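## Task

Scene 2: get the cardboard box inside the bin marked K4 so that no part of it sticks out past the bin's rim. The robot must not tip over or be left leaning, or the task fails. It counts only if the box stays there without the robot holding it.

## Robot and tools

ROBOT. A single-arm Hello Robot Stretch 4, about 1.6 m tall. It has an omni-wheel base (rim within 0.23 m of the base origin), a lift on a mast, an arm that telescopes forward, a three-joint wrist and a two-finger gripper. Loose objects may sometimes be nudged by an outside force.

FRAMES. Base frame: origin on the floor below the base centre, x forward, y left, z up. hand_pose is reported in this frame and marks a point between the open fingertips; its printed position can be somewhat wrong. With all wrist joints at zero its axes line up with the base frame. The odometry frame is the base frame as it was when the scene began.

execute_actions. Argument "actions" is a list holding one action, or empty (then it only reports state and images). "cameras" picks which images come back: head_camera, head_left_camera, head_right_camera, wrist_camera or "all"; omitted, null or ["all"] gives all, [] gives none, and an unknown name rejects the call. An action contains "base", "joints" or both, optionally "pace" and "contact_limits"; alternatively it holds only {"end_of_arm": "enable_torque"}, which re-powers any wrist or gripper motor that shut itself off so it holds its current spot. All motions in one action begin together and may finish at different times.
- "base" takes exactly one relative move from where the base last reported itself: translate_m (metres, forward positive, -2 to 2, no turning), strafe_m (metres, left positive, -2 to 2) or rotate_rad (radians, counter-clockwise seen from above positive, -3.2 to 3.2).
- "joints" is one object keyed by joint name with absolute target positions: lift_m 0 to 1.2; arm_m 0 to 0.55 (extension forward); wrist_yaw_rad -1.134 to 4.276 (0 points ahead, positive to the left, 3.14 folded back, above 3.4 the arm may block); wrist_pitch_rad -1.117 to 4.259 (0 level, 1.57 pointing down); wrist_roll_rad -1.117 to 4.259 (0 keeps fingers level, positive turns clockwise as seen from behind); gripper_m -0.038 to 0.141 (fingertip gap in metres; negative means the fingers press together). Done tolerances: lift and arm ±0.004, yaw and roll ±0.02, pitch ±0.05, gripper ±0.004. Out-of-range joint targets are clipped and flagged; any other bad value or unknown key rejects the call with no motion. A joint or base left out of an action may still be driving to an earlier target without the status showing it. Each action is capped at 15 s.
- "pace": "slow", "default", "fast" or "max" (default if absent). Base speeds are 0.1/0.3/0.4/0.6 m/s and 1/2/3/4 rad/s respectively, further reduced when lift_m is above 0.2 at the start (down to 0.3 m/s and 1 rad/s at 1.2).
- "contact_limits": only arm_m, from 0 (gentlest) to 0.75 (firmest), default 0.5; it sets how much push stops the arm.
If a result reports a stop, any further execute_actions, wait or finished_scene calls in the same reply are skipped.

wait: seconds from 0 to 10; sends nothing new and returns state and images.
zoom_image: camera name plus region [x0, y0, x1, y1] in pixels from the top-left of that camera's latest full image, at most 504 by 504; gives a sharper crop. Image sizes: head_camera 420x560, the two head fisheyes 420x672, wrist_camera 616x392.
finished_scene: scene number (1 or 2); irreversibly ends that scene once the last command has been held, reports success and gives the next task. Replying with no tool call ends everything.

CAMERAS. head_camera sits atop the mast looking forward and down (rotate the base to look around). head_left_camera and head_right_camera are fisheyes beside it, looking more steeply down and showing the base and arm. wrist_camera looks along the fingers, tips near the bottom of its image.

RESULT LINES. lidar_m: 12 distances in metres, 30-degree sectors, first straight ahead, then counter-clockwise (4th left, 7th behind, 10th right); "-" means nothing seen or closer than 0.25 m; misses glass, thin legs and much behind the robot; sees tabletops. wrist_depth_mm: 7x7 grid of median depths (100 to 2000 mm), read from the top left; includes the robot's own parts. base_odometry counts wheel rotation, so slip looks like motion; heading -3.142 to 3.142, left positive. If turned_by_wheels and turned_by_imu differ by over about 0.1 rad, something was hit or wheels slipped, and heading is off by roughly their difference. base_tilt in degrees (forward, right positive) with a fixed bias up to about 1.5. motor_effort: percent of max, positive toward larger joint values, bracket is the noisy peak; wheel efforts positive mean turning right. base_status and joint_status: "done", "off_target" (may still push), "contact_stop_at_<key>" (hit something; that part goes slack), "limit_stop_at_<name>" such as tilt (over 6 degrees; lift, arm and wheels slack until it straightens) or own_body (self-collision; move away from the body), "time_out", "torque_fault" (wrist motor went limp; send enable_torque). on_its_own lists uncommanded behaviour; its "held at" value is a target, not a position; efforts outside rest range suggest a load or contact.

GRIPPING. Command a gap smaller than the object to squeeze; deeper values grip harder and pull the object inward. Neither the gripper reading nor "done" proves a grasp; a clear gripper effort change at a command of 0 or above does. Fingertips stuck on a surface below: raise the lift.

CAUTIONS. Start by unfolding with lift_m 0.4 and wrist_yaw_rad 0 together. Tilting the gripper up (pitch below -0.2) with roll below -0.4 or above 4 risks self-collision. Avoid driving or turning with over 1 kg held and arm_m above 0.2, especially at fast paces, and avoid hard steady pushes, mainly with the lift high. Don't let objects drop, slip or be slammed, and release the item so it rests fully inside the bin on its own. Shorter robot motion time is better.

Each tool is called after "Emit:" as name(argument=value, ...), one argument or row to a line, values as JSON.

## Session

Emit:
execute_actions(
  actions=[],
)

Scene clock: 0.00 s.
base_odometry: x=+0.000 y=+0.000 heading=+0.000 (m, m, rad; odometry frame)
turned_by_wheels: +0.000 (rad since the last result)
turned_by_imu: +0.000 (rad since the last result)
base_tilt: forward=-0.2 right=-0.2 (deg)
lidar_m: 2.18 1.06 0.88 0.86 0.89 0.70 0.71 0.80 0.81 0.77 0.88 1.36
base_status: not commanded
joint_positions: lift_m=+0.137 arm_m=+0.000 wrist_yaw_rad=+3.137 wrist_pitch_rad=-0.013 wrist_roll_rad=-0.005 gripper_m=+0.057
joint_status: not commanded
motor_effort: lift_m=+18 arm_m=+0 wrist_yaw_rad=-1 wrist_pitch_rad=-6 wrist_roll_rad=-1 gripper_m=-2 wheel_0=+0 wheel_1=+0 wheel_2=+0 (%)
hand_pose: x=-0.1174 y=+0.0888 z=+0.3192 quat_wxyz=(+0.002, +0.006, -0.002, +1.000) (m; base frame)
wrist_depth_mm: - 135 854 866 854 809 809 / - 119 147 1138 1098 1042 1008 / - 121 160 1576 1618 1537 1255 / 135 137 1281 1661 1618 1618 1281 / 1098 1366 1576 1618 1537 1537 1308 / 946 1042 195 1182 200 1182 1138 / 723 723 820 121 798 820 831
pictures: head_camera, head_left_camera, head_right_camera, wrist_camera
Images, in order (width x height): head_camera 420x560, head_left_camera 420x672, head_right_camera 420x672, wrist_camera 616x392.

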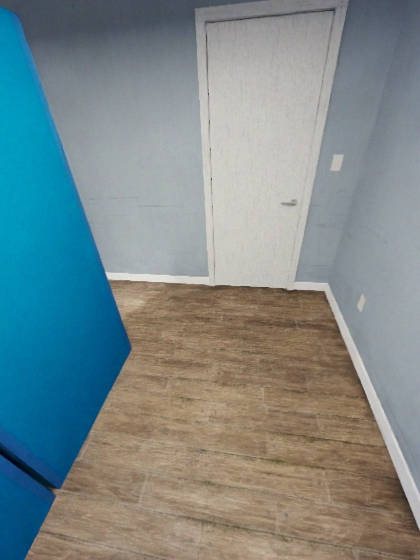

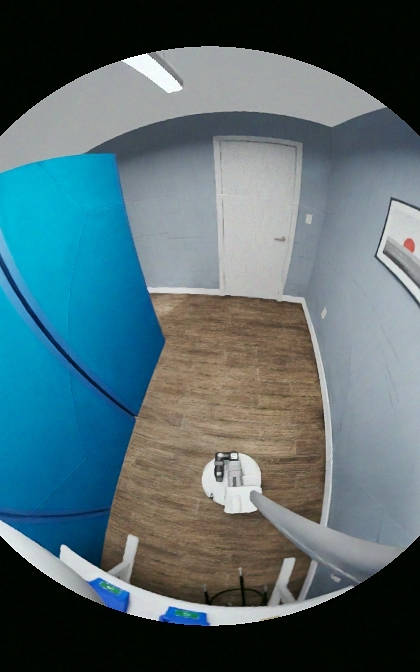

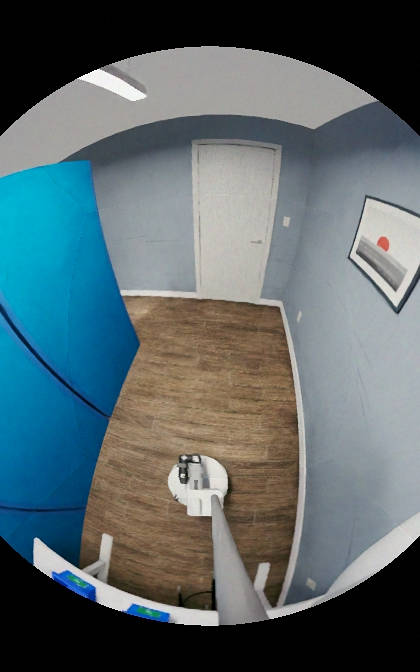

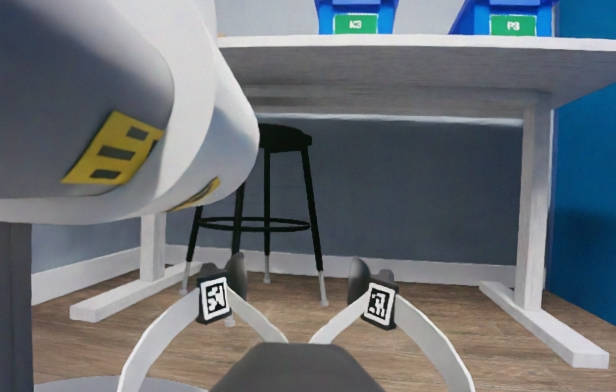

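Emit:
execute_actions(
  actions=[
    {"base":{"rotate_rad":3.13},"joints":{"lift_m":1.05,"wrist_yaw_rad":0,"wrist_pitch_rad":0.8,"gripper_m":0.14},"pace":"fast"},
  ],
)

Scene clock: 7.00 s.
base_odometry: x=+0.000 y=+0.000 heading=+3.130 (m, m, rad; odometry frame)
turned_by_wheels: +3.130 (rad since the last result)
turned_by_imu: +3.092 (rad since the last result)
base_tilt: forward=-0.2 right=-0.2 (deg)
lidar_m: 0.69 0.79 0.81 0.79 0.89 1.34 2.19 1.12 0.86 0.87 0.89 0.70
base_status: done
joint_positions: lift_m=+0.160 arm_m=+0.000 wrist_yaw_rad=+2.775 wrist_pitch_rad=+0.352 wrist_roll_rad=-0.005 gripper_m=+0.140
joint_status: lift_m limit_stop_at_own_body (moved +0.023 of +0.913); wrist_yaw_rad limit_stop_at_own_body (moved -0.362 of -3.137); wrist_pitch_rad limit_stop_at_own_body (moved +0.365 of +0.813); the others done
on_its_own: wrist_yaw_rad is held at +2.775, not at your +0.000, since a limit_stop_at_own_body; wrist_pitch_rad is held at +0.350, not at your +0.800, since a limit_stop_at_own_body; lift_m is slack since a limit_stop_at_own_body (your +1.050 is given up); arm_m is slack since a limit_stop_at_own_body
motor_effort: lift_m=+18(22) arm_m=+0(0) wrist_yaw_rad=-1(4) wrist_pitch_rad=-6(4) wrist_roll_rad=-1(1) gripper_m=-1(4) wheel_0=+0(5) wheel_1=+0(7) wheel_2=+2(11) (%)
hand_pose: x=-0.0507 y=+0.1787 z=+0.2390 quat_wxyz=(+0.179, -0.173, +0.030, +0.968) (m; base frame)
wrist_depth_mm: 1921 1983 - - 1499 1008 759 / 1983 - - - 1537 1008 759 / 1366 1430 1499 1537 1430 1025 778 / 904 960 960 976 1008 946 788 / 287 301 707 732 723 741 732 / 224 210 218 250 530 559 585 / 187 189 198 119 473 473 480
pictures: head_camera, head_left_camera, head_right_camera, wrist_camera
Images, in order (width x height): head_camera 420x560, head_left_camera 420x672, head_right_camera 420x672, wrist_camera 616x392.

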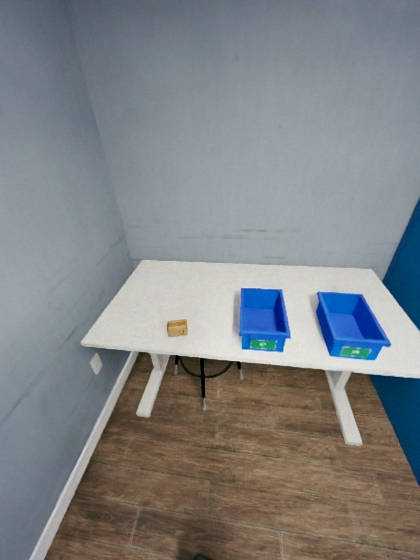

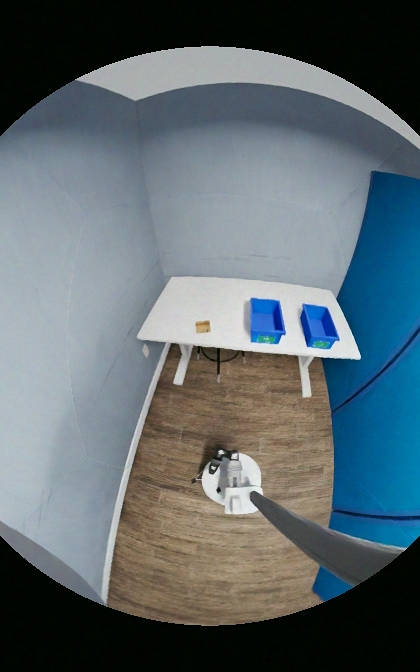

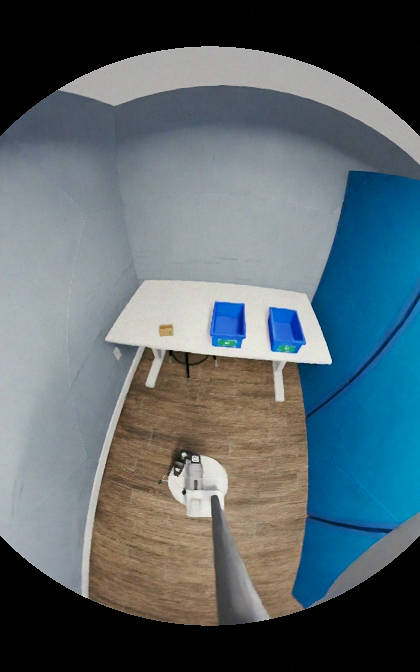

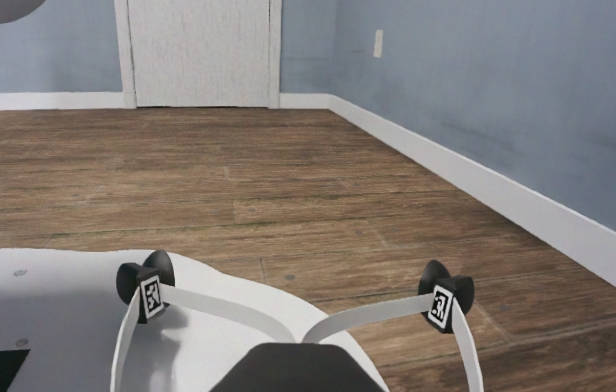

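Emit:
execute_actions(
  actions=[
    {"base":{"rotate_rad":-0.09},"joints":{"lift_m":1.07,"wrist_yaw_rad":0},"pace":"fast"},
  ],
  cameras=["head_camera"],
)

Emit:
execute_actions(
  actions=[
    {"base":{"strafe_m":0.3},"joints":{"wrist_pitch_rad":1.57,"arm_m":0.3},"pace":"fast"},
  ],
  cameras=[],
)

Emit:
execute_actions(
  actions=[
    {"base":{"translate_m":0.3},"pace":"fast"},
  ],
)

Scene clock: 17.53 s.
base_odometry: x=+0.000 y=+0.000 heading=+3.040 (m, m, rad; odometry frame)
turned_by_wheels: -0.090 (rad since the last result)
turned_by_imu: -0.090 (rad since the last result)
base_tilt: forward=-0.2 right=-0.2 (deg)
lidar_m: 0.71 0.75 0.82 0.79 0.87 1.23 2.17 1.20 0.90 0.85 0.92 0.74
base_status: done
joint_positions: lift_m=+1.070 arm_m=+0.000 wrist_yaw_rad=+0.000 wrist_pitch_rad=+0.352 wrist_roll_rad=-0.005 gripper_m=+0.140
joint_status: all done
on_its_own: wrist_pitch_rad is held at +0.350, not at your +0.800, since a limit_stop_at_own_body; arm_m is slack since a limit_stop_at_own_body
motor_effort: lift_m=+21(22) arm_m=+0(0) wrist_yaw_rad=-2(5) wrist_pitch_rad=-6(6) wrist_roll_rad=-1(1) gripper_m=-1(1) wheel_0=+1(5) wheel_1=+1(6) wheel_2=+0(7) (%)
hand_pose: x=+0.4414 y=-0.0873 z=+1.1484 quat_wxyz=(+0.985, -0.002, +0.175, +0.001) (m; base frame)
wrist_depth_mm: 1205 1160 1182 1205 1138 1160 1138 / 1205 1281 1255 1229 1205 1205 1182 / 1205 1366 1308 1308 1281 1281 1229 / 1182 1366 1366 1397 1366 1366 1255 / 1008 1025 1042 931 1118 931 1138 / 778 741 768 842 715 778 842 / 715 691 707 119 707 676 691
pictures: head_camera
Images, in order (width x height): head_camera 420x560.

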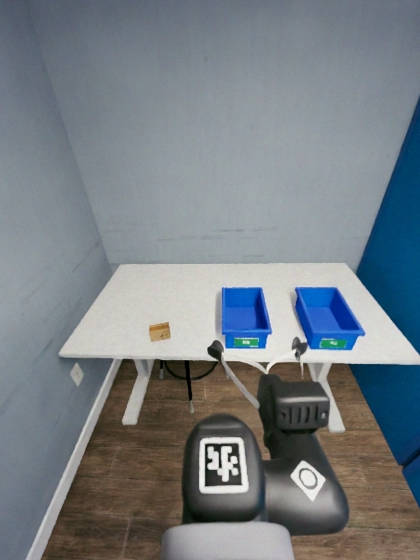

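Scene clock: 19.73 s.
base_odometry: x=-0.030 y=-0.299 heading=+3.041 (m, m, rad; odometry frame)
turned_by_wheels: +0.000 (rad since the last result)
turned_by_imu: -0.001 (rad since the last result)
base_tilt: forward=-0.2 right=-0.2 (deg)
lidar_m: 0.73 0.68 0.51 0.49 0.53 0.77 2.16 1.61 1.21 1.16 0.99 0.76
base_status: done
joint_positions: lift_m=+1.070 arm_m=+0.298 wrist_yaw_rad=+0.000 wrist_pitch_rad=+1.570 wrist_roll_rad=-0.005 gripper_m=+0.140
joint_status: all done
motor_effort: lift_m=+21(21) arm_m=+9(10) wrist_yaw_rad=-1(1) wrist_pitch_rad=+1(5) wrist_roll_rad=-1(1) gripper_m=-2(1) wheel_0=+1(11) wheel_1=+0(9) wheel_2=+0(0) (%)
hand_pose: x=+0.4696 y=-0.0874 z=+0.9595 quat_wxyz=(+0.707, -0.002, +0.707, +0.002) (m; base frame)
wrist_depth_mm: 809 1138 1160 1160 1160 477 466 / 842 1160 1160 1160 1138 1182 1160 / 842 1205 1160 1182 1205 1182 1205 / 866 1182 1205 1182 1182 1205 1205 / 891 1182 1205 1182 1205 1205 1182 / 931 1078 1008 1160 1255 1205 1205 / 917 1205 991 120 1229 1229 1229
pictures: none
No camera images: the call's "cameras" was empty. Leave "cameras" out to get every camera's image.

Scene clock: 22.07 s.
base_odometry: x=-0.329 y=-0.268 heading=+3.041 (m, m, rad; odometry frame)
turned_by_wheels: +0.000 (rad since the last result)
turned_by_imu: -0.001 (rad since the last result)
base_tilt: forward=-0.2 right=-0.2 (deg)
lidar_m: 0.41 0.47 0.48 0.49 0.51 0.77 2.48 1.62 1.20 1.16 0.60 0.44
base_status: done
joint_positions: lift_m=+1.070 arm_m=+0.298 wrist_yaw_rad=+0.000 wrist_pitch_rad=+1.570 wrist_roll_rad=-0.005 gripper_m=+0.140
joint_status: not commanded
motor_effort: lift_m=+21(21) arm_m=+9(9) wrist_yaw_rad=-2(2) wrist_pitch_rad=+1(1) wrist_roll_rad=-1(1) gripper_m=+2(2) wheel_0=+0(6) wheel_1=-1(5) wheel_2=+2(10) (%)
hand_pose: x=+0.4697 y=-0.0874 z=+0.9595 quat_wxyz=(+0.707, -0.002, +0.707, +0.002) (m; base frame)
wrist_depth_mm: 449 449 452 455 455 459 370 / 445 452 455 459 466 462 355 / 452 452 452 462 466 466 397 / 459 459 462 462 466 466 392 / 854 1098 1229 1205 469 473 424 / 904 1098 976 1138 1205 1205 1255 / 904 1205 991 120 1205 1229 1229
pictures: head_camera, head_left_camera, head_right_camera, wrist_camera
Images, in order (width x height): head_camera 420x560, head_left_camera 420x672, head_right_camera 420x672, wrist_camera 616x392.

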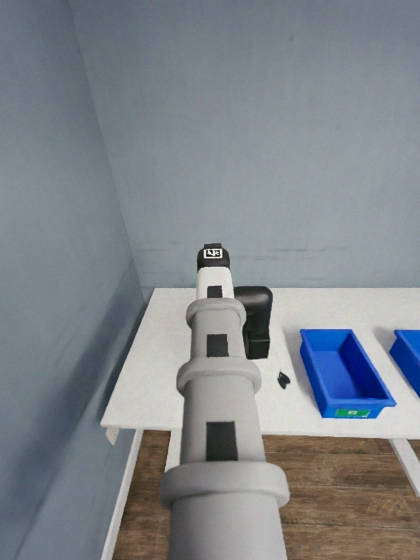

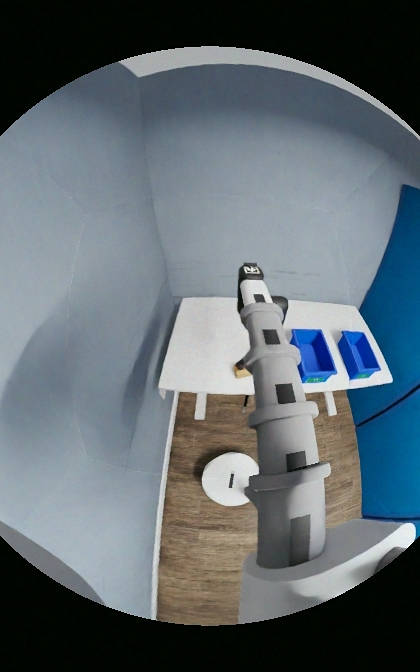

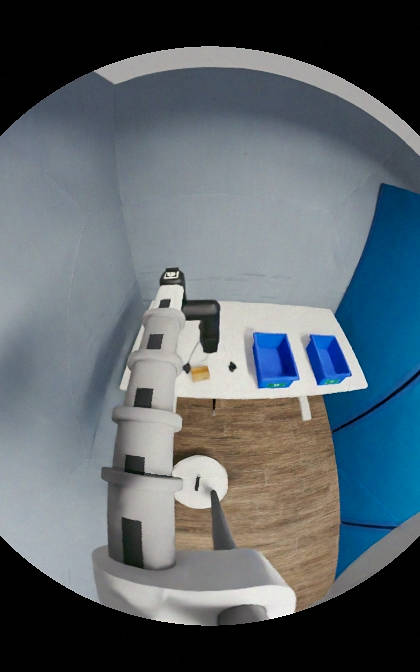

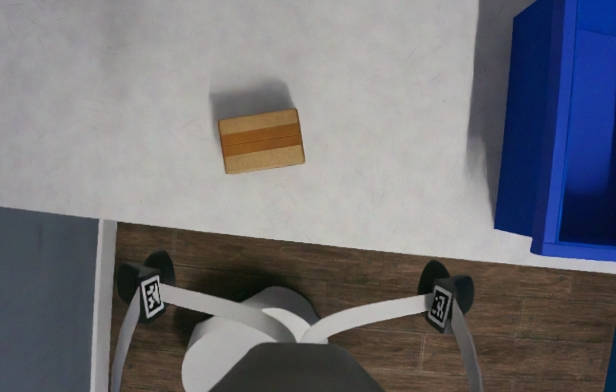

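Emit:
execute_actions(
  actions=[
    {"base":{"strafe_m":0.04},"joints":{"arm_m":0.403,"lift_m":0.95,"wrist_roll_rad":1.4,"gripper_m":0.13},"pace":"fast"},
  ],
  cameras=["wrist_camera"],
)

Scene clock: 29.73 s.
base_odometry: x=-0.333 y=-0.308 heading=+3.041 (m, m, rad; odometry frame)
turned_by_wheels: +0.000 (rad since the last result)
turned_by_imu: -0.001 (rad since the last result)
base_tilt: forward=-0.2 right=-0.2 (deg)
lidar_m: 0.43 0.47 0.46 0.42 0.45 0.74 2.46 1.68 1.27 1.23 0.60 0.46
base_status: done
joint_positions: lift_m=+0.950 arm_m=+0.401 wrist_yaw_rad=+0.000 wrist_pitch_rad=+1.570 wrist_roll_rad=+1.400 gripper_m=+0.130
joint_status: all done
motor_effort: lift_m=+15(19) arm_m=+9(9) wrist_yaw_rad=-1(2) wrist_pitch_rad=+0(1) wrist_roll_rad=+0(4) gripper_m=+2(2) wheel_0=+2(8) wheel_1=-2(7) wheel_2=+1(2) (%)
hand_pose: x=+0.5726 y=-0.0874 z=+0.8399 quat_wxyz=(+0.541, +0.456, +0.541, -0.455) (m; base frame)
wrist_depth_mm: 329 332 336 338 345 1078 1078 / 329 334 338 340 345 1098 1078 / 330 338 338 343 345 1098 1098 / 330 336 340 342 349 1078 1078 / 334 336 342 296 351 891 878 / 336 338 343 297 349 891 891 / 336 338 345 118 1098 878 1118
pictures: wrist_camera
Images, in order (width x height): wrist_camera 616x392.

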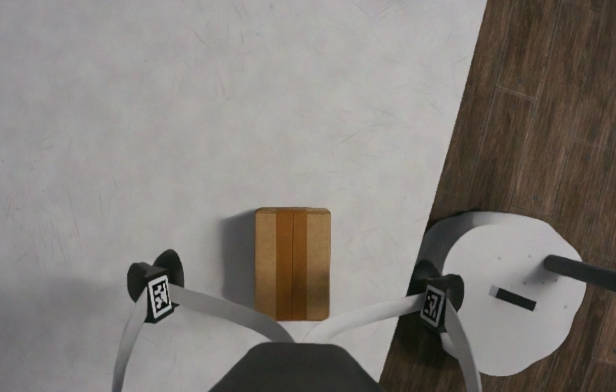

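Emit:
execute_actions(
  actions=[
    {"joints":{"lift_m":0.855,"gripper_m":0.1},"pace":"fast"},
  ],
  cameras=["wrist_camera"],
)

Emit:
execute_actions(
  actions=[
    {"joints":{"gripper_m":0.025}},
  ],
  cameras=["wrist_camera"],
)

Emit:
execute_actions(
  actions=[
    {"joints":{"lift_m":0.91},"pace":"fast"},
  ],
  cameras=["wrist_camera"],
)

Scene clock: 38.47 s.
base_odometry: x=-0.333 y=-0.308 heading=+3.041 (m, m, rad; odometry frame)
turned_by_wheels: +0.000 (rad since the last result)
turned_by_imu: -0.001 (rad since the last result)
base_tilt: forward=-0.2 right=-0.2 (deg)
lidar_m: 0.40 0.49 0.46 0.42 0.48 0.73 2.48 1.67 1.26 1.22 0.61 0.48
base_status: not commanded
joint_positions: lift_m=+0.855 arm_m=+0.401 wrist_yaw_rad=+0.000 wrist_pitch_rad=+1.570 wrist_roll_rad=+1.400 gripper_m=+0.100
joint_status: all done
motor_effort: lift_m=+15(16) arm_m=+9(9) wrist_yaw_rad=-2(1) wrist_pitch_rad=+0(0) wrist_roll_rad=+1(1) gripper_m=-1(0) wheel_0=+2(2) wheel_1=-1(2) wheel_2=+1(1) (%)
hand_pose: x=+0.5726 y=-0.0874 z=+0.7450 quat_wxyz=(+0.541, +0.456, +0.541, -0.455) (m; base frame)
wrist_depth_mm: 237 240 243 246 249 252 991 / 238 242 246 247 250 253 991 / 239 242 245 247 251 253 991 / 241 243 247 249 252 254 1008 / 242 243 246 200 252 798 788 / 242 244 199 200 200 778 788 / 244 245 248 122 254 788 798
pictures: wrist_camera
Images, in order (width x height): wrist_camera 616x392.

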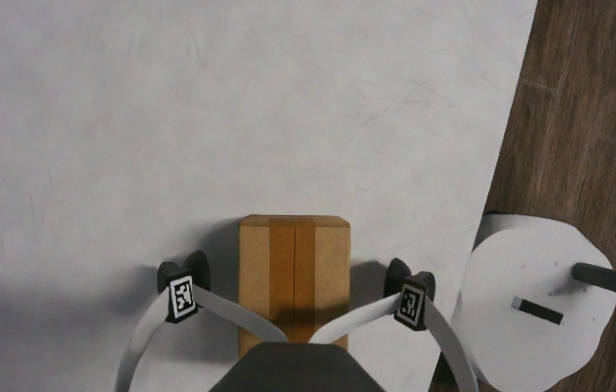

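Scene clock: 40.03 s.
base_odometry: x=-0.333 y=-0.308 heading=+3.041 (m, m, rad; odometry frame)
turned_by_wheels: +0.000 (rad since the last result)
turned_by_imu: +0.000 (rad since the last result)
base_tilt: forward=-0.1 right=-0.2 (deg)
lidar_m: 0.44 0.47 0.46 0.44 0.47 0.71 2.46 1.68 1.27 1.19 0.62 0.47
base_status: not commanded
joint_positions: lift_m=+0.855 arm_m=+0.401 wrist_yaw_rad=+0.000 wrist_pitch_rad=+1.570 wrist_roll_rad=+1.400 gripper_m=+0.025
joint_status: all done
motor_effort: lift_m=+15(15) arm_m=+9(9) wrist_yaw_rad=-2(1) wrist_pitch_rad=+0(0) wrist_roll_rad=+1(1) gripper_m=-19(18) wheel_0=+2(2) wheel_1=-2(1) wheel_2=+1(1) (%)
hand_pose: x=+0.5726 y=-0.0874 z=+0.7449 quat_wxyz=(+0.541, +0.456, +0.541, -0.455) (m; base frame)
wrist_depth_mm: 238 239 244 247 248 251 991 / 239 241 244 247 250 253 976 / 239 243 245 249 251 252 991 / 239 245 245 249 252 254 991 / 241 244 247 189 252 778 788 / 242 245 188 190 190 778 778 / 242 246 247 123 254 778 798
pictures: wrist_camera
Images, in order (width x height): wrist_camera 616x392.

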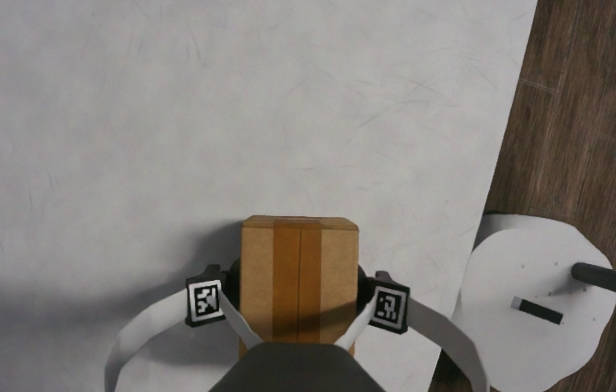

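Scene clock: 40.97 s.
base_odometry: x=-0.333 y=-0.308 heading=+3.041 (m, m, rad; odometry frame)
turned_by_wheels: +0.000 (rad since the last result)
turned_by_imu: +0.000 (rad since the last result)
base_tilt: forward=-0.2 right=-0.1 (deg)
lidar_m: 0.43 0.47 0.44 0.43 0.47 0.72 2.48 1.65 1.27 1.21 0.59 0.46
base_status: not commanded
joint_positions: lift_m=+0.910 arm_m=+0.401 wrist_yaw_rad=+0.000 wrist_pitch_rad=+1.570 wrist_roll_rad=+1.400 gripper_m=+0.025
joint_status: all done
motor_effort: lift_m=+21(22) arm_m=+9(9) wrist_yaw_rad=-1(2) wrist_pitch_rad=+0(0) wrist_roll_rad=+1(1) gripper_m=-14(18) wheel_0=+2(2) wheel_1=-1(1) wheel_2=+1(1) (%)
hand_pose: x=+0.5726 y=-0.0874 z=+0.7995 quat_wxyz=(+0.541, +0.456, +0.541, -0.455) (m; base frame)
wrist_depth_mm: 291 293 296 300 303 309 1060 / 290 296 298 301 304 1042 1042 / 293 296 297 304 303 1060 1060 / 294 297 298 303 307 1078 1060 / 294 296 300 188 309 854 842 / 296 298 188 190 190 854 842 / 297 300 301 123 309 842 960
pictures: wrist_camera
Images, in order (width x height): wrist_camera 616x392.

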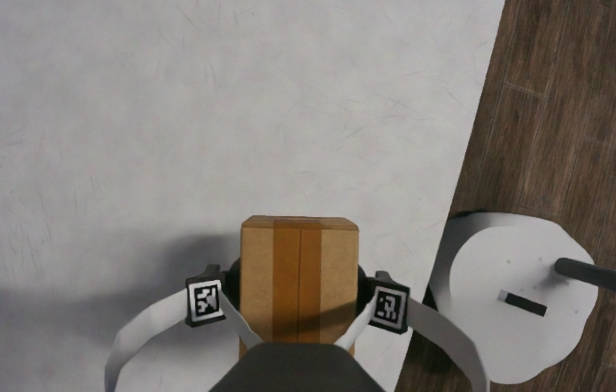

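Emit:
execute_actions(
  actions=[
    {"base":{"translate_m":-2.0},"joints":{"arm_m":0.0,"wrist_roll_rad":0},"pace":"max"},
  ],
  cameras=["head_camera"],
)

Emit:
execute_actions(
  actions=[
    {"base":{"rotate_rad":-1.59},"joints":{"lift_m":0.45},"pace":"max"},
  ],
)

Scene clock: 58.37 s.
base_odometry: x=+1.657 y=-0.510 heading=+3.040 (m, m, rad; odometry frame)
turned_by_wheels: +0.000 (rad since the last result)
turned_by_imu: +0.003 (rad since the last result)
base_tilt: forward=-0.2 right=-0.2 (deg)
lidar_m: 1.85 0.78 0.58 0.56 0.60 0.47 0.43 0.51 0.74 1.37 1.22 1.71
base_status: done
joint_positions: lift_m=+0.910 arm_m=+0.002 wrist_yaw_rad=+0.000 wrist_pitch_rad=+1.570 wrist_roll_rad=+0.000 gripper_m=+0.025
joint_status: all done
motor_effort: lift_m=+21(21) arm_m=-9(10) wrist_yaw_rad=-1(1) wrist_pitch_rad=+0(1) wrist_roll_rad=-2(5) gripper_m=-17(18) wheel_0=-1(4) wheel_1=-1(7) wheel_2=-2(11) (%)
hand_pose: x=+0.1727 y=-0.0874 z=+0.7995 quat_wxyz=(+0.707, +0.000, +0.707, +0.000) (m; base frame)
wrist_depth_mm: 904 976 1008 991 1008 1025 1008 / 946 991 1008 1008 1025 1025 1042 / 931 1008 1025 1008 1025 1042 1060 / 976 1008 1025 1042 1025 1042 1042 / 976 1008 820 189 1042 1060 1060 / 1025 1008 188 189 191 1042 1060 / 1025 1025 842 123 1042 1042 1078
pictures: head_camera
Images, in order (width x height): head_camera 420x560.

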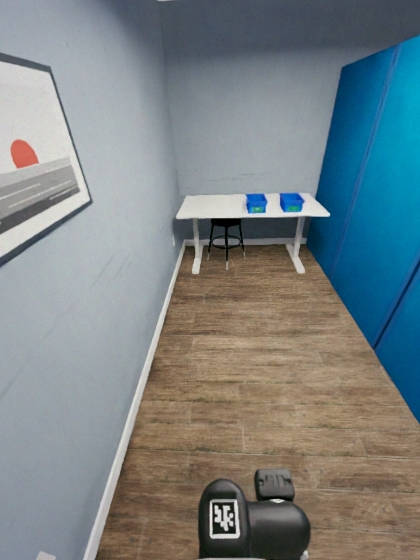

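Scene clock: 60.50 s.
base_odometry: x=+1.657 y=-0.510 heading=+1.451 (m, m, rad; odometry frame)
turned_by_wheels: -1.590 (rad since the last result)
turned_by_imu: -1.571 (rad since the last result)
base_tilt: forward=-0.2 right=-0.2 (deg)
lidar_m: 1.47 1.20 1.68 2.00 0.77 0.56 0.57 0.59 0.42 0.44 0.51 0.72
base_status: done
joint_positions: lift_m=+0.450 arm_m=+0.002 wrist_yaw_rad=+0.000 wrist_pitch_rad=+1.570 wrist_roll_rad=+0.000 gripper_m=+0.025
joint_status: all done
motor_effort: lift_m=+17(18) arm_m=-9(8) wrist_yaw_rad=-1(0) wrist_pitch_rad=+0(0) wrist_roll_rad=-2(1) gripper_m=-17(17) wheel_0=+1(5) wheel_1=+0(7) wheel_2=+1(7) (%)
hand_pose: x=+0.1727 y=-0.0874 z=+0.3398 quat_wxyz=(+0.707, +0.000, +0.707, +0.000) (m; base frame)
wrist_depth_mm: 539 554 549 559 559 564 569 / 549 549 559 559 569 569 569 / 549 554 559 564 564 569 580 / 559 559 445 569 564 574 580 / 554 351 349 188 569 574 580 / 351 349 189 190 190 580 580 / 353 353 355 123 379 580 574
pictures: head_camera, head_left_camera, head_right_camera, wrist_camera
Images, in order (width x height): head_camera 420x560, head_left_camera 420x672, head_right_camera 420x672, wrist_camera 616x392.

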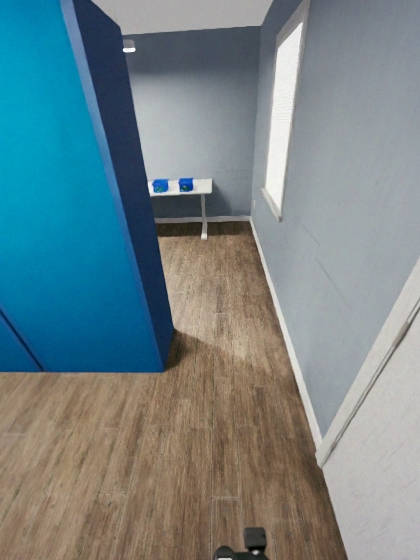

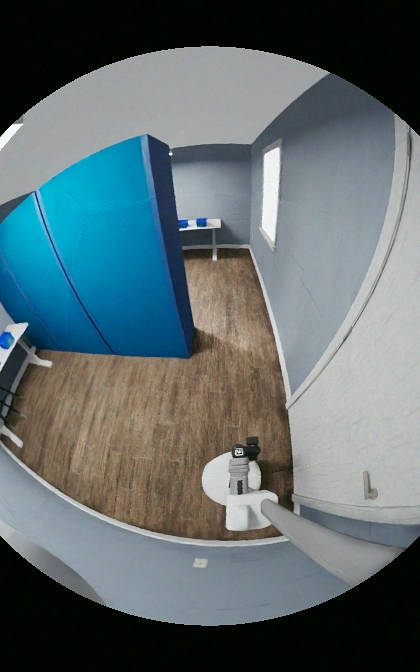

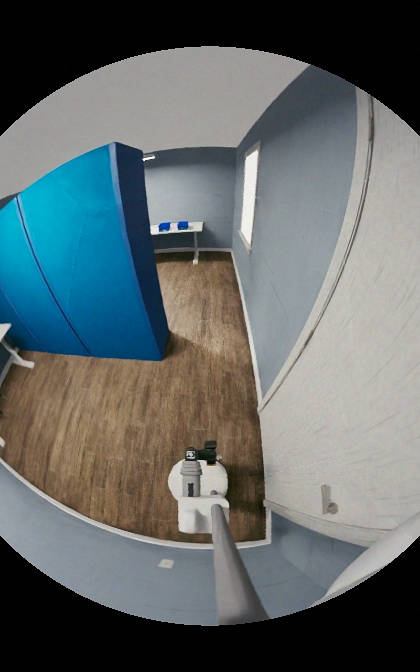

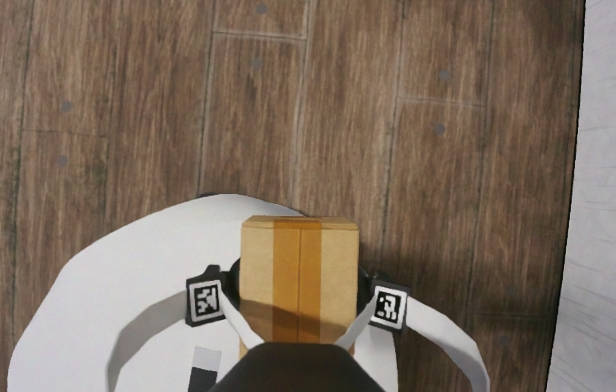

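Emit:
execute_actions(
  actions=[
    {"base":{"rotate_rad":-0.06},"pace":"max"},
  ],
  cameras=[],
)

Emit:
execute_actions(
  actions=[
    {"base":{"translate_m":2.0},"pace":"max"},
  ],
  cameras=[],
)

Emit:
execute_actions(
  actions=[
    {"base":{"translate_m":0.7},"joints":{"lift_m":0.85,"wrist_pitch_rad":0.3},"pace":"max"},
  ],
)

Scene clock: 68.40 s.
base_odometry: x=+1.657 y=-0.510 heading=+1.390 (m, m, rad; odometry frame)
turned_by_wheels: -0.060 (rad since the last result)
turned_by_imu: -0.060 (rad since the last result)
base_tilt: forward=-0.2 right=-0.2 (deg)
lidar_m: 1.87 1.18 1.54 2.43 0.82 0.61 0.54 0.58 0.45 0.43 0.48 0.68
base_status: done
joint_positions: lift_m=+0.450 arm_m=+0.002 wrist_yaw_rad=+0.000 wrist_pitch_rad=+1.570 wrist_roll_rad=+0.000 gripper_m=+0.025
joint_status: not commanded
motor_effort: lift_m=+17(17) arm_m=-9(9) wrist_yaw_rad=-1(1) wrist_pitch_rad=+0(0) wrist_roll_rad=-2(2) gripper_m=-19(19) wheel_0=+1(4) wheel_1=-2(6) wheel_2=-1(8) (%)
hand_pose: x=+0.1727 y=-0.0874 z=+0.3398 quat_wxyz=(+0.707, +0.000, +0.707, +0.000) (m; base frame)
wrist_depth_mm: 544 549 559 549 559 564 559 / 549 549 554 559 569 574 564 / 549 554 559 554 569 574 574 / 549 554 445 569 574 574 580 / 559 353 351 189 569 569 574 / 349 351 188 189 191 580 574 / 351 349 355 123 382 591 574
pictures: none
No camera images: the call's "cameras" was empty. Leave "cameras" out to get every camera's image.

Scene clock: 73.77 s.
base_odometry: x=+2.015 y=+1.458 heading=+1.391 (m, m, rad; odometry frame)
turned_by_wheels: +0.000 (rad since the last result)
turned_by_imu: -0.006 (rad since the last result)
base_tilt: forward=-0.2 right=-0.2 (deg)
lidar_m: 1.39 1.43 1.98 1.67 0.59 0.67 2.03 0.69 0.46 0.42 0.43 0.60
base_status: done
joint_positions: lift_m=+0.450 arm_m=+0.002 wrist_yaw_rad=+0.000 wrist_pitch_rad=+1.570 wrist_roll_rad=+0.000 gripper_m=+0.025
joint_status: not commanded
motor_effort: lift_m=+17(17) arm_m=-9(9) wrist_yaw_rad=-1(1) wrist_pitch_rad=+0(1) wrist_roll_rad=-2(2) gripper_m=-18(18) wheel_0=+1(8) wheel_1=-1(8) wheel_2=+1(12) (%)
hand_pose: x=+0.1727 y=-0.0874 z=+0.3398 quat_wxyz=(+0.707, +0.000, +0.707, +0.000) (m; base frame)
wrist_depth_mm: 549 549 544 559 559 564 535 / 554 549 554 559 559 569 539 / 549 554 559 559 569 569 530 / 549 549 559 564 569 574 525 / 554 351 351 189 569 580 521 / 349 349 188 190 190 585 535 / 351 351 351 123 377 574 521
pictures: none
No camera images: the call's "cameras" was empty. Leave "cameras" out to get every camera's image.

Scene clock: 76.67 s.
base_odometry: x=+2.141 y=+2.147 heading=+1.391 (m, m, rad; odometry frame)
turned_by_wheels: +0.000 (rad since the last result)
turned_by_imu: -0.002 (rad since the last result)
base_tilt: forward=-0.2 right=-0.2 (deg)
lidar_m: 0.76 0.70 0.95 2.45 1.60 1.17 2.04 0.60 0.44 0.40 0.41 0.63
base_status: done
joint_positions: lift_m=+0.850 arm_m=+0.001 wrist_yaw_rad=+0.000 wrist_pitch_rad=+0.303 wrist_roll_rad=+0.000 gripper_m=+0.025
joint_status: all done
motor_effort: lift_m=+20(23) arm_m=-8(9) wrist_yaw_rad=-2(0) wrist_pitch_rad=-10(14) wrist_roll_rad=-2(2) gripper_m=-17(18) wheel_0=+0(7) wheel_1=+0(6) wheel_2=+0(13) (%)
hand_pose: x=+0.4477 y=-0.0874 z=+0.9420 quat_wxyz=(+0.989, +0.000, +0.151, +0.000) (m; base frame)
wrist_depth_mm: 1118 1118 1118 1138 1138 732 517 / 1138 1160 1182 1205 1182 723 517 / 1255 1229 1229 1281 1255 723 512 / 809 946 1336 1336 1281 715 504 / 668 732 1397 189 1160 707 508 / 569 597 188 189 190 661 504 / 1336 1255 1397 123 1255 585 496
pictures: head_camera, head_left_camera, head_right_camera, wrist_camera
Images, in order (width x height): head_camera 420x560, head_left_camera 420x672, head_right_camera 420x672, wrist_camera 616x392.

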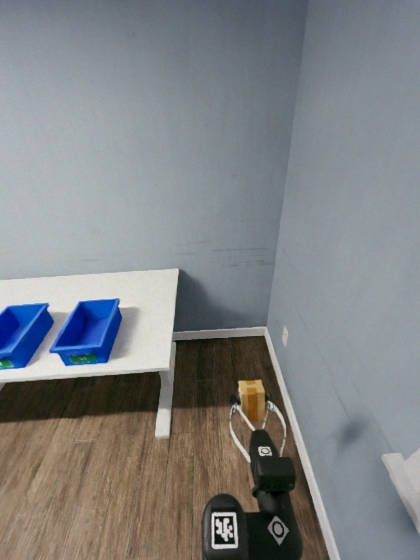

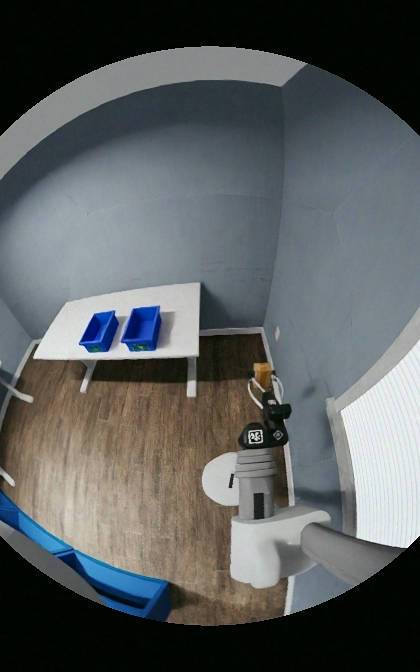

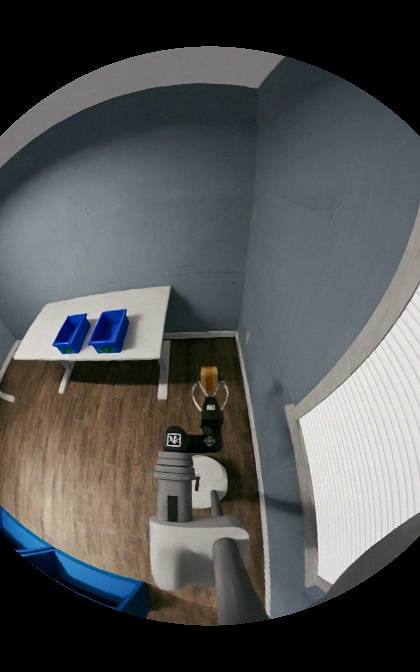

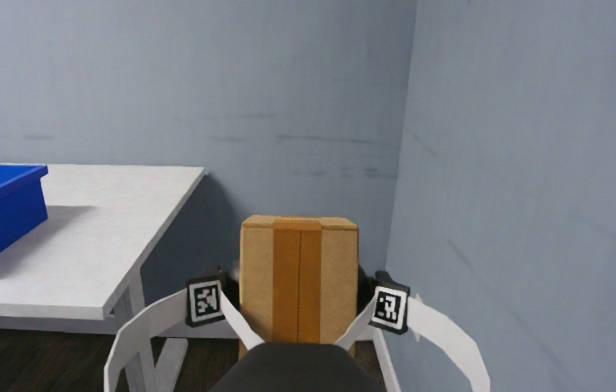

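Emit:
zoom_image(
  camera="head_camera",
  region=[0, 330, 120, 380],
)

Emit:
execute_actions(
  actions=[
    {"base":{"strafe_m":0.8},"joints":{"wrist_pitch_rad":0.8,"lift_m":1.0},"pace":"max"},
  ],
)

Region (0, 330, 120, 380) of head_camera's 420x560 image, scaled by 4.200, with more detail than that image has; it fills the top 210 rows of this view, and the rest is white.

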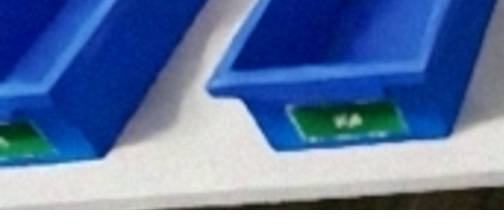

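Scene clock: 84.57 s.
base_odometry: x=+1.354 y=+2.290 heading=+1.390 (m, m, rad; odometry frame)
turned_by_wheels: +0.000 (rad since the last result)
turned_by_imu: -0.003 (rad since the last result)
base_tilt: forward=-0.2 right=-0.1 (deg)
lidar_m: 0.64 0.67 0.89 1.69 1.61 1.16 1.08 1.11 1.25 1.19 1.25 0.68
base_status: done
joint_positions: lift_m=+1.000 arm_m=+0.001 wrist_yaw_rad=+0.000 wrist_pitch_rad=+0.802 wrist_roll_rad=+0.000 gripper_m=+0.025
joint_status: all done
motor_effort: lift_m=+20(24) arm_m=-8(8) wrist_yaw_rad=-1(0) wrist_pitch_rad=-7(7) wrist_roll_rad=-2(2) gripper_m=-16(17) wheel_0=+1(9) wheel_1=-2(11) wheel_2=+0(0) (%)
hand_pose: x=+0.3729 y=-0.0874 z=+0.9706 quat_wxyz=(+0.921, +0.000, +0.390, +0.000) (m; base frame)
wrist_depth_mm: 946 960 976 1008 1060 1182 1255 / 798 759 778 788 788 866 1366 / 668 597 597 691 580 707 1397 / 621 627 634 627 640 661 1430 / 1308 1366 1336 189 1366 1397 1397 / 1182 1205 188 189 191 1229 1255 / 1078 1078 1118 123 1138 1118 1160
pictures: head_camera, head_left_camera, head_right_camera, wrist_camera
Images, in order (width x height): head_camera 420x560, head_left_camera 420x672, head_right_camera 420x672, wrist_camera 616x392.

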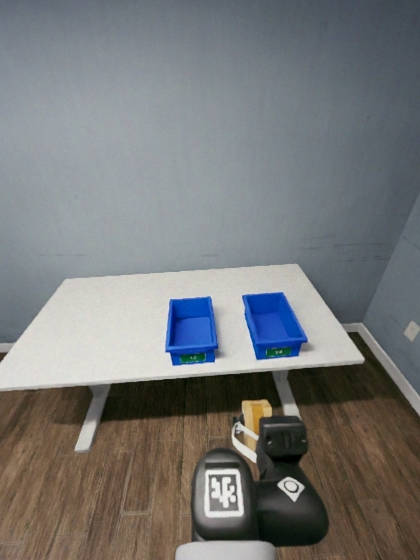

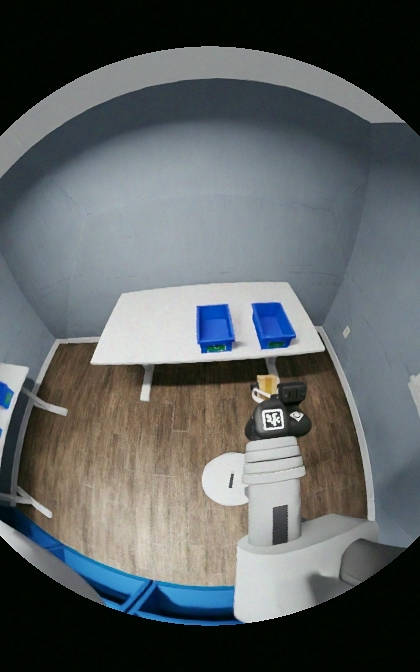

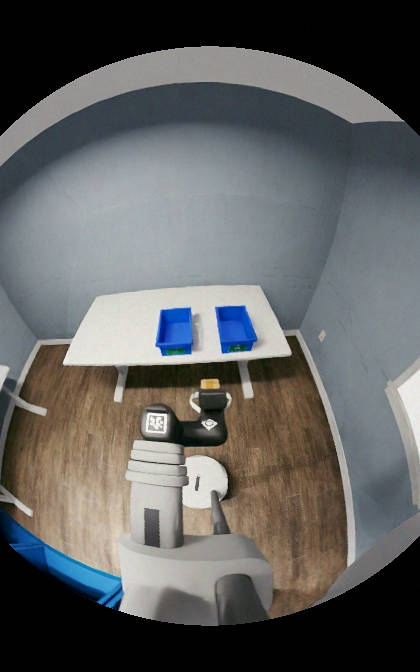

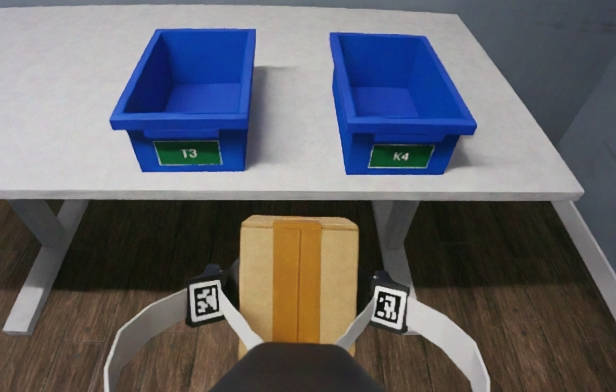

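Emit:
execute_actions(
  actions=[
    {"base":{"strafe_m":-0.19},"joints":{"wrist_pitch_rad":1.57,"lift_m":1.05,"arm_m":0.5},"pace":"max"},
  ],
  cameras=["wrist_camera"],
)

Emit:
execute_actions(
  actions=[
    {"base":{"translate_m":0.16},"pace":"max"},
  ],
  cameras=["wrist_camera","head_right_camera"],
)

Scene clock: 93.13 s.
base_odometry: x=+1.541 y=+2.256 heading=+1.390 (m, m, rad; odometry frame)
turned_by_wheels: +0.000 (rad since the last result)
turned_by_imu: -0.001 (rad since the last result)
base_tilt: forward=-0.2 right=-0.2 (deg)
lidar_m: 0.62 0.69 0.93 1.90 1.63 1.14 1.07 1.55 1.07 1.00 1.04 0.70
base_status: done
joint_positions: lift_m=+1.050 arm_m=+0.498 wrist_yaw_rad=+0.000 wrist_pitch_rad=+1.570 wrist_roll_rad=+0.000 gripper_m=+0.025
joint_status: all done
motor_effort: lift_m=+20(23) arm_m=+9(10) wrist_yaw_rad=-2(1) wrist_pitch_rad=+1(4) wrist_roll_rad=-1(2) gripper_m=-19(17) wheel_0=-2(9) wheel_1=+0(10) wheel_2=-1(2) (%)
hand_pose: x=+0.6696 y=-0.0874 z=+0.9395 quat_wxyz=(+0.707, +0.000, +0.707, +0.000) (m; base frame)
wrist_depth_mm: 424 430 427 430 439 442 1160 / 424 430 433 436 439 442 1182 / 413 433 430 439 439 445 1182 / 433 433 439 439 449 449 1205 / 1160 1182 1160 188 1182 1182 1160 / 1160 1160 188 189 190 1182 1182 / 1182 1160 1160 123 1205 1205 1182
pictures: wrist_camera
Images, in order (width x height): wrist_camera 616x392.

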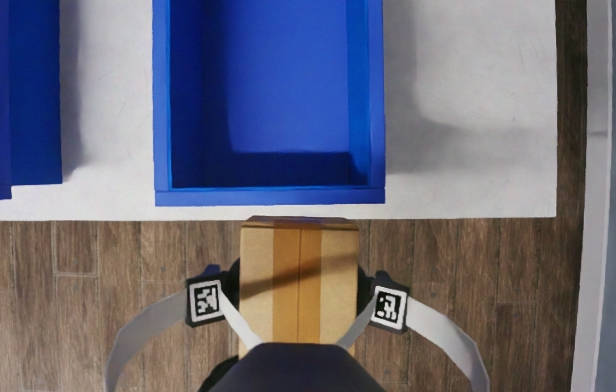

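Scene clock: 94.90 s.
base_odometry: x=+1.569 y=+2.413 heading=+1.390 (m, m, rad; odometry frame)
turned_by_wheels: +0.000 (rad since the last result)
turned_by_imu: -0.001 (rad since the last result)
base_tilt: forward=-0.2 right=-0.2 (deg)
lidar_m: 0.49 0.51 0.70 1.88 1.87 1.32 1.24 1.55 1.05 0.99 1.04 0.51
base_status: done
joint_positions: lift_m=+1.050 arm_m=+0.498 wrist_yaw_rad=+0.000 wrist_pitch_rad=+1.570 wrist_roll_rad=+0.000 gripper_m=+0.025
joint_status: not commanded
motor_effort: lift_m=+20(20) arm_m=+9(9) wrist_yaw_rad=-2(1) wrist_pitch_rad=+0(0) wrist_roll_rad=-1(1) gripper_m=-16(18) wheel_0=+0(5) wheel_1=+2(5) wheel_2=+2(10) (%)
hand_pose: x=+0.6697 y=-0.0874 z=+0.9395 quat_wxyz=(+0.707, +0.000, +0.707, +0.000) (m; base frame)
wrist_depth_mm: 427 433 433 433 436 442 1138 / 427 430 392 399 439 439 1182 / 424 430 433 436 442 442 1160 / 424 433 433 442 442 445 1160 / 424 439 379 189 449 452 1160 / 439 439 189 189 190 452 1182 / 1205 329 330 123 1182 1205 1229
pictures: head_right_camera, wrist_camera
Images, in order (width x height): head_right_camera 420x672, wrist_camera 616x392.

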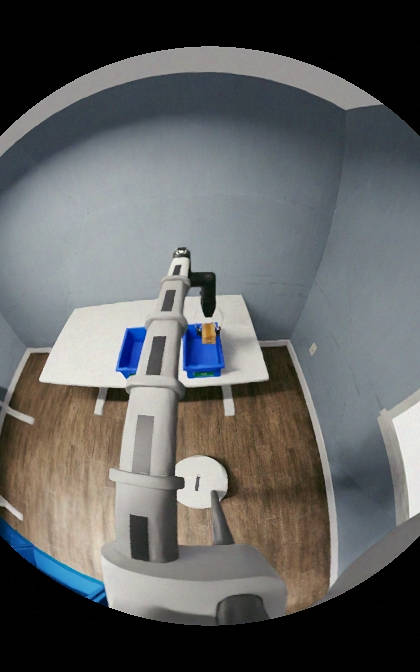

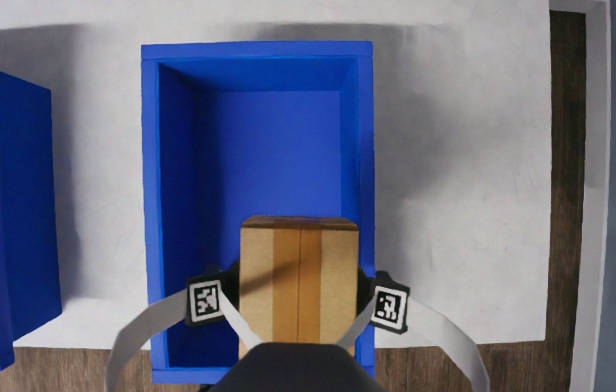

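Emit:
execute_actions(
  actions=[
    {"base":{"strafe_m":0.036},"joints":{"arm_m":0.545,"lift_m":0.99},"pace":"fast"},
  ],
  cameras=["wrist_camera"],
)

Emit:
execute_actions(
  actions=[
    {"joints":{"lift_m":0.862}},
  ],
  cameras=["wrist_camera"],
)

Scene clock: 100.97 s.
base_odometry: x=+1.534 y=+2.420 heading=+1.390 (m, m, rad; odometry frame)
turned_by_wheels: +0.000 (rad since the last result)
turned_by_imu: -0.001 (rad since the last result)
base_tilt: forward=-0.2 right=-0.2 (deg)
lidar_m: 0.48 0.50 0.69 1.85 1.85 1.32 1.23 1.59 1.10 1.03 1.11 0.53
base_status: done
joint_positions: lift_m=+0.990 arm_m=+0.543 wrist_yaw_rad=+0.000 wrist_pitch_rad=+1.570 wrist_roll_rad=+0.000 gripper_m=+0.025
joint_status: all done
motor_effort: lift_m=+16(18) arm_m=+9(10) wrist_yaw_rad=-1(2) wrist_pitch_rad=+0(1) wrist_roll_rad=-1(1) gripper_m=-15(18) wheel_0=+0(7) wheel_1=-1(8) wheel_2=+0(1) (%)
hand_pose: x=+0.7146 y=-0.0874 z=+0.8799 quat_wxyz=(+0.707, +0.000, +0.707, +0.000) (m; base frame)
wrist_depth_mm: 370 373 375 377 377 379 387 / 370 373 282 287 291 384 384 / 370 373 351 375 314 387 389 / 373 377 375 377 319 389 387 / 373 379 272 189 285 392 392 / 379 384 188 189 191 392 394 / 375 384 296 123 320 392 397
pictures: wrist_camera
Images, in order (width x height): wrist_camera 616x392.

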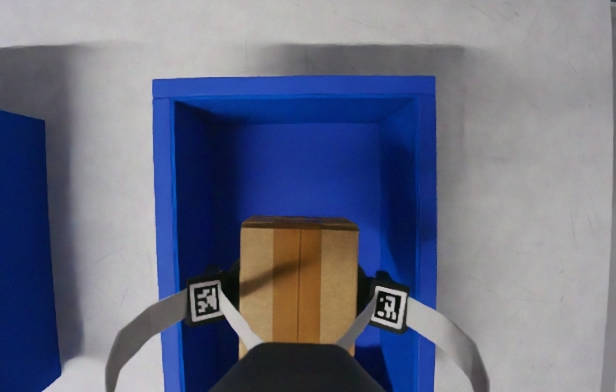

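Scene clock: 102.57 s.
base_odometry: x=+1.534 y=+2.420 heading=+1.390 (m, m, rad; odometry frame)
turned_by_wheels: +0.000 (rad since the last result)
turned_by_imu: +0.000 (rad since the last result)
base_tilt: forward=-0.2 right=-0.2 (deg)
lidar_m: 0.45 0.51 0.69 1.86 1.86 1.32 1.22 1.60 1.09 1.01 1.10 0.53
base_status: not commanded
joint_positions: lift_m=+0.862 arm_m=+0.543 wrist_yaw_rad=+0.000 wrist_pitch_rad=+1.570 wrist_roll_rad=+0.000 gripper_m=+0.025
joint_status: all done
motor_effort: lift_m=+15(15) arm_m=+9(9) wrist_yaw_rad=-1(1) wrist_pitch_rad=+0(0) wrist_roll_rad=-1(0) gripper_m=-17(16) wheel_0=+1(0) wheel_1=-1(2) wheel_2=+0(0) (%)
hand_pose: x=+0.7146 y=-0.0874 z=+0.7519 quat_wxyz=(+0.707, +0.000, +0.707, +0.000) (m; base frame)
wrist_depth_mm: 129 139 138 139 140 139 135 / 131 175 217 221 225 162 135 / 132 189 248 249 252 164 196 / 133 188 249 252 253 165 198 / 133 186 250 189 254 167 199 / 133 166 189 189 190 154 138 / 134 174 253 123 257 144 139
pictures: wrist_camera
Images, in order (width x height): wrist_camera 616x392.

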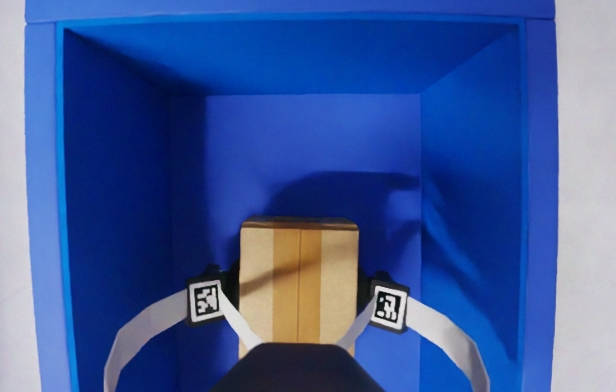

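Emit:
execute_actions(
  actions=[
    {"joints":{"gripper_m":0.072}},
  ],
  cameras=["wrist_camera"],
)

Emit:
execute_actions(
  actions=[
    {"joints":{"lift_m":0.98},"pace":"fast"},
  ],
  cameras=["wrist_camera"],
)

Scene clock: 107.33 s.
base_odometry: x=+1.534 y=+2.420 heading=+1.390 (m, m, rad; odometry frame)
turned_by_wheels: +0.000 (rad since the last result)
turned_by_imu: -0.001 (rad since the last result)
base_tilt: forward=-0.2 right=-0.2 (deg)
lidar_m: 0.49 0.51 0.66 1.84 1.83 1.33 1.25 1.59 1.08 1.02 1.10 0.53
base_status: not commanded
joint_positions: lift_m=+0.862 arm_m=+0.543 wrist_yaw_rad=+0.000 wrist_pitch_rad=+1.570 wrist_roll_rad=+0.000 gripper_m=+0.072
joint_status: all done
motor_effort: lift_m=+16(15) arm_m=+9(9) wrist_yaw_rad=-2(1) wrist_pitch_rad=+0(0) wrist_roll_rad=-1(1) gripper_m=-3(17) wheel_0=+0(0) wheel_1=-1(1) wheel_2=+0(0) (%)
hand_pose: x=+0.7146 y=-0.0874 z=+0.7519 quat_wxyz=(+0.707, +0.000, +0.707, +0.000) (m; base frame)
wrist_depth_mm: 129 138 138 139 140 139 135 / 131 174 217 221 223 162 135 / 133 189 249 250 251 164 197 / 133 189 250 250 253 166 198 / 133 187 252 203 255 166 200 / 134 171 202 203 196 166 139 / 135 158 253 121 257 145 140
pictures: wrist_camera
Images, in order (width x height): wrist_camera 616x392.

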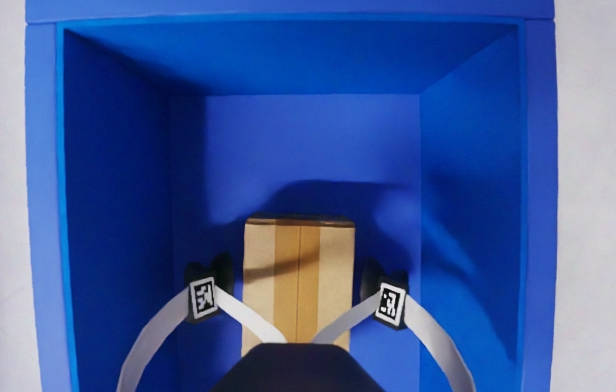

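Scene clock: 108.60 s.
base_odometry: x=+1.534 y=+2.420 heading=+1.390 (m, m, rad; odometry frame)
turned_by_wheels: +0.000 (rad since the last result)
turned_by_imu: +0.000 (rad since the last result)
base_tilt: forward=-0.2 right=-0.2 (deg)
lidar_m: 0.47 0.52 0.68 1.85 1.83 1.29 1.23 1.61 1.09 1.03 1.11 0.54
base_status: not commanded
joint_positions: lift_m=+0.980 arm_m=+0.543 wrist_yaw_rad=+0.000 wrist_pitch_rad=+1.570 wrist_roll_rad=+0.000 gripper_m=+0.072
joint_status: all done
motor_effort: lift_m=+21(22) arm_m=+9(9) wrist_yaw_rad=-2(1) wrist_pitch_rad=+0(0) wrist_roll_rad=-1(1) gripper_m=-2(3) wheel_0=+0(0) wheel_1=-1(1) wheel_2=+0(0) (%)
hand_pose: x=+0.7146 y=-0.0874 z=+0.8695 quat_wxyz=(+0.707, +0.000, +0.707, +0.000) (m; base frame)
wrist_depth_mm: 359 359 364 366 368 373 377 / 362 364 276 250 251 375 375 / 364 366 353 368 314 375 377 / 364 368 366 370 319 377 379 / 368 368 349 320 285 382 382 / 368 370 202 325 196 382 384 / 373 373 336 121 324 387 387
pictures: wrist_camera
Images, in order (width x height): wrist_camera 616x392.

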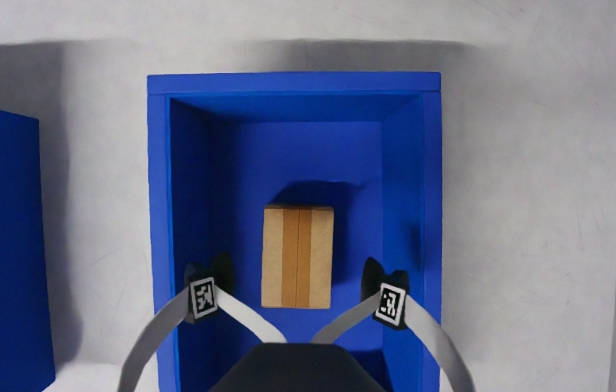

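Emit:
finished_scene(
  scene=2,
)

The scene is finished: the task was done.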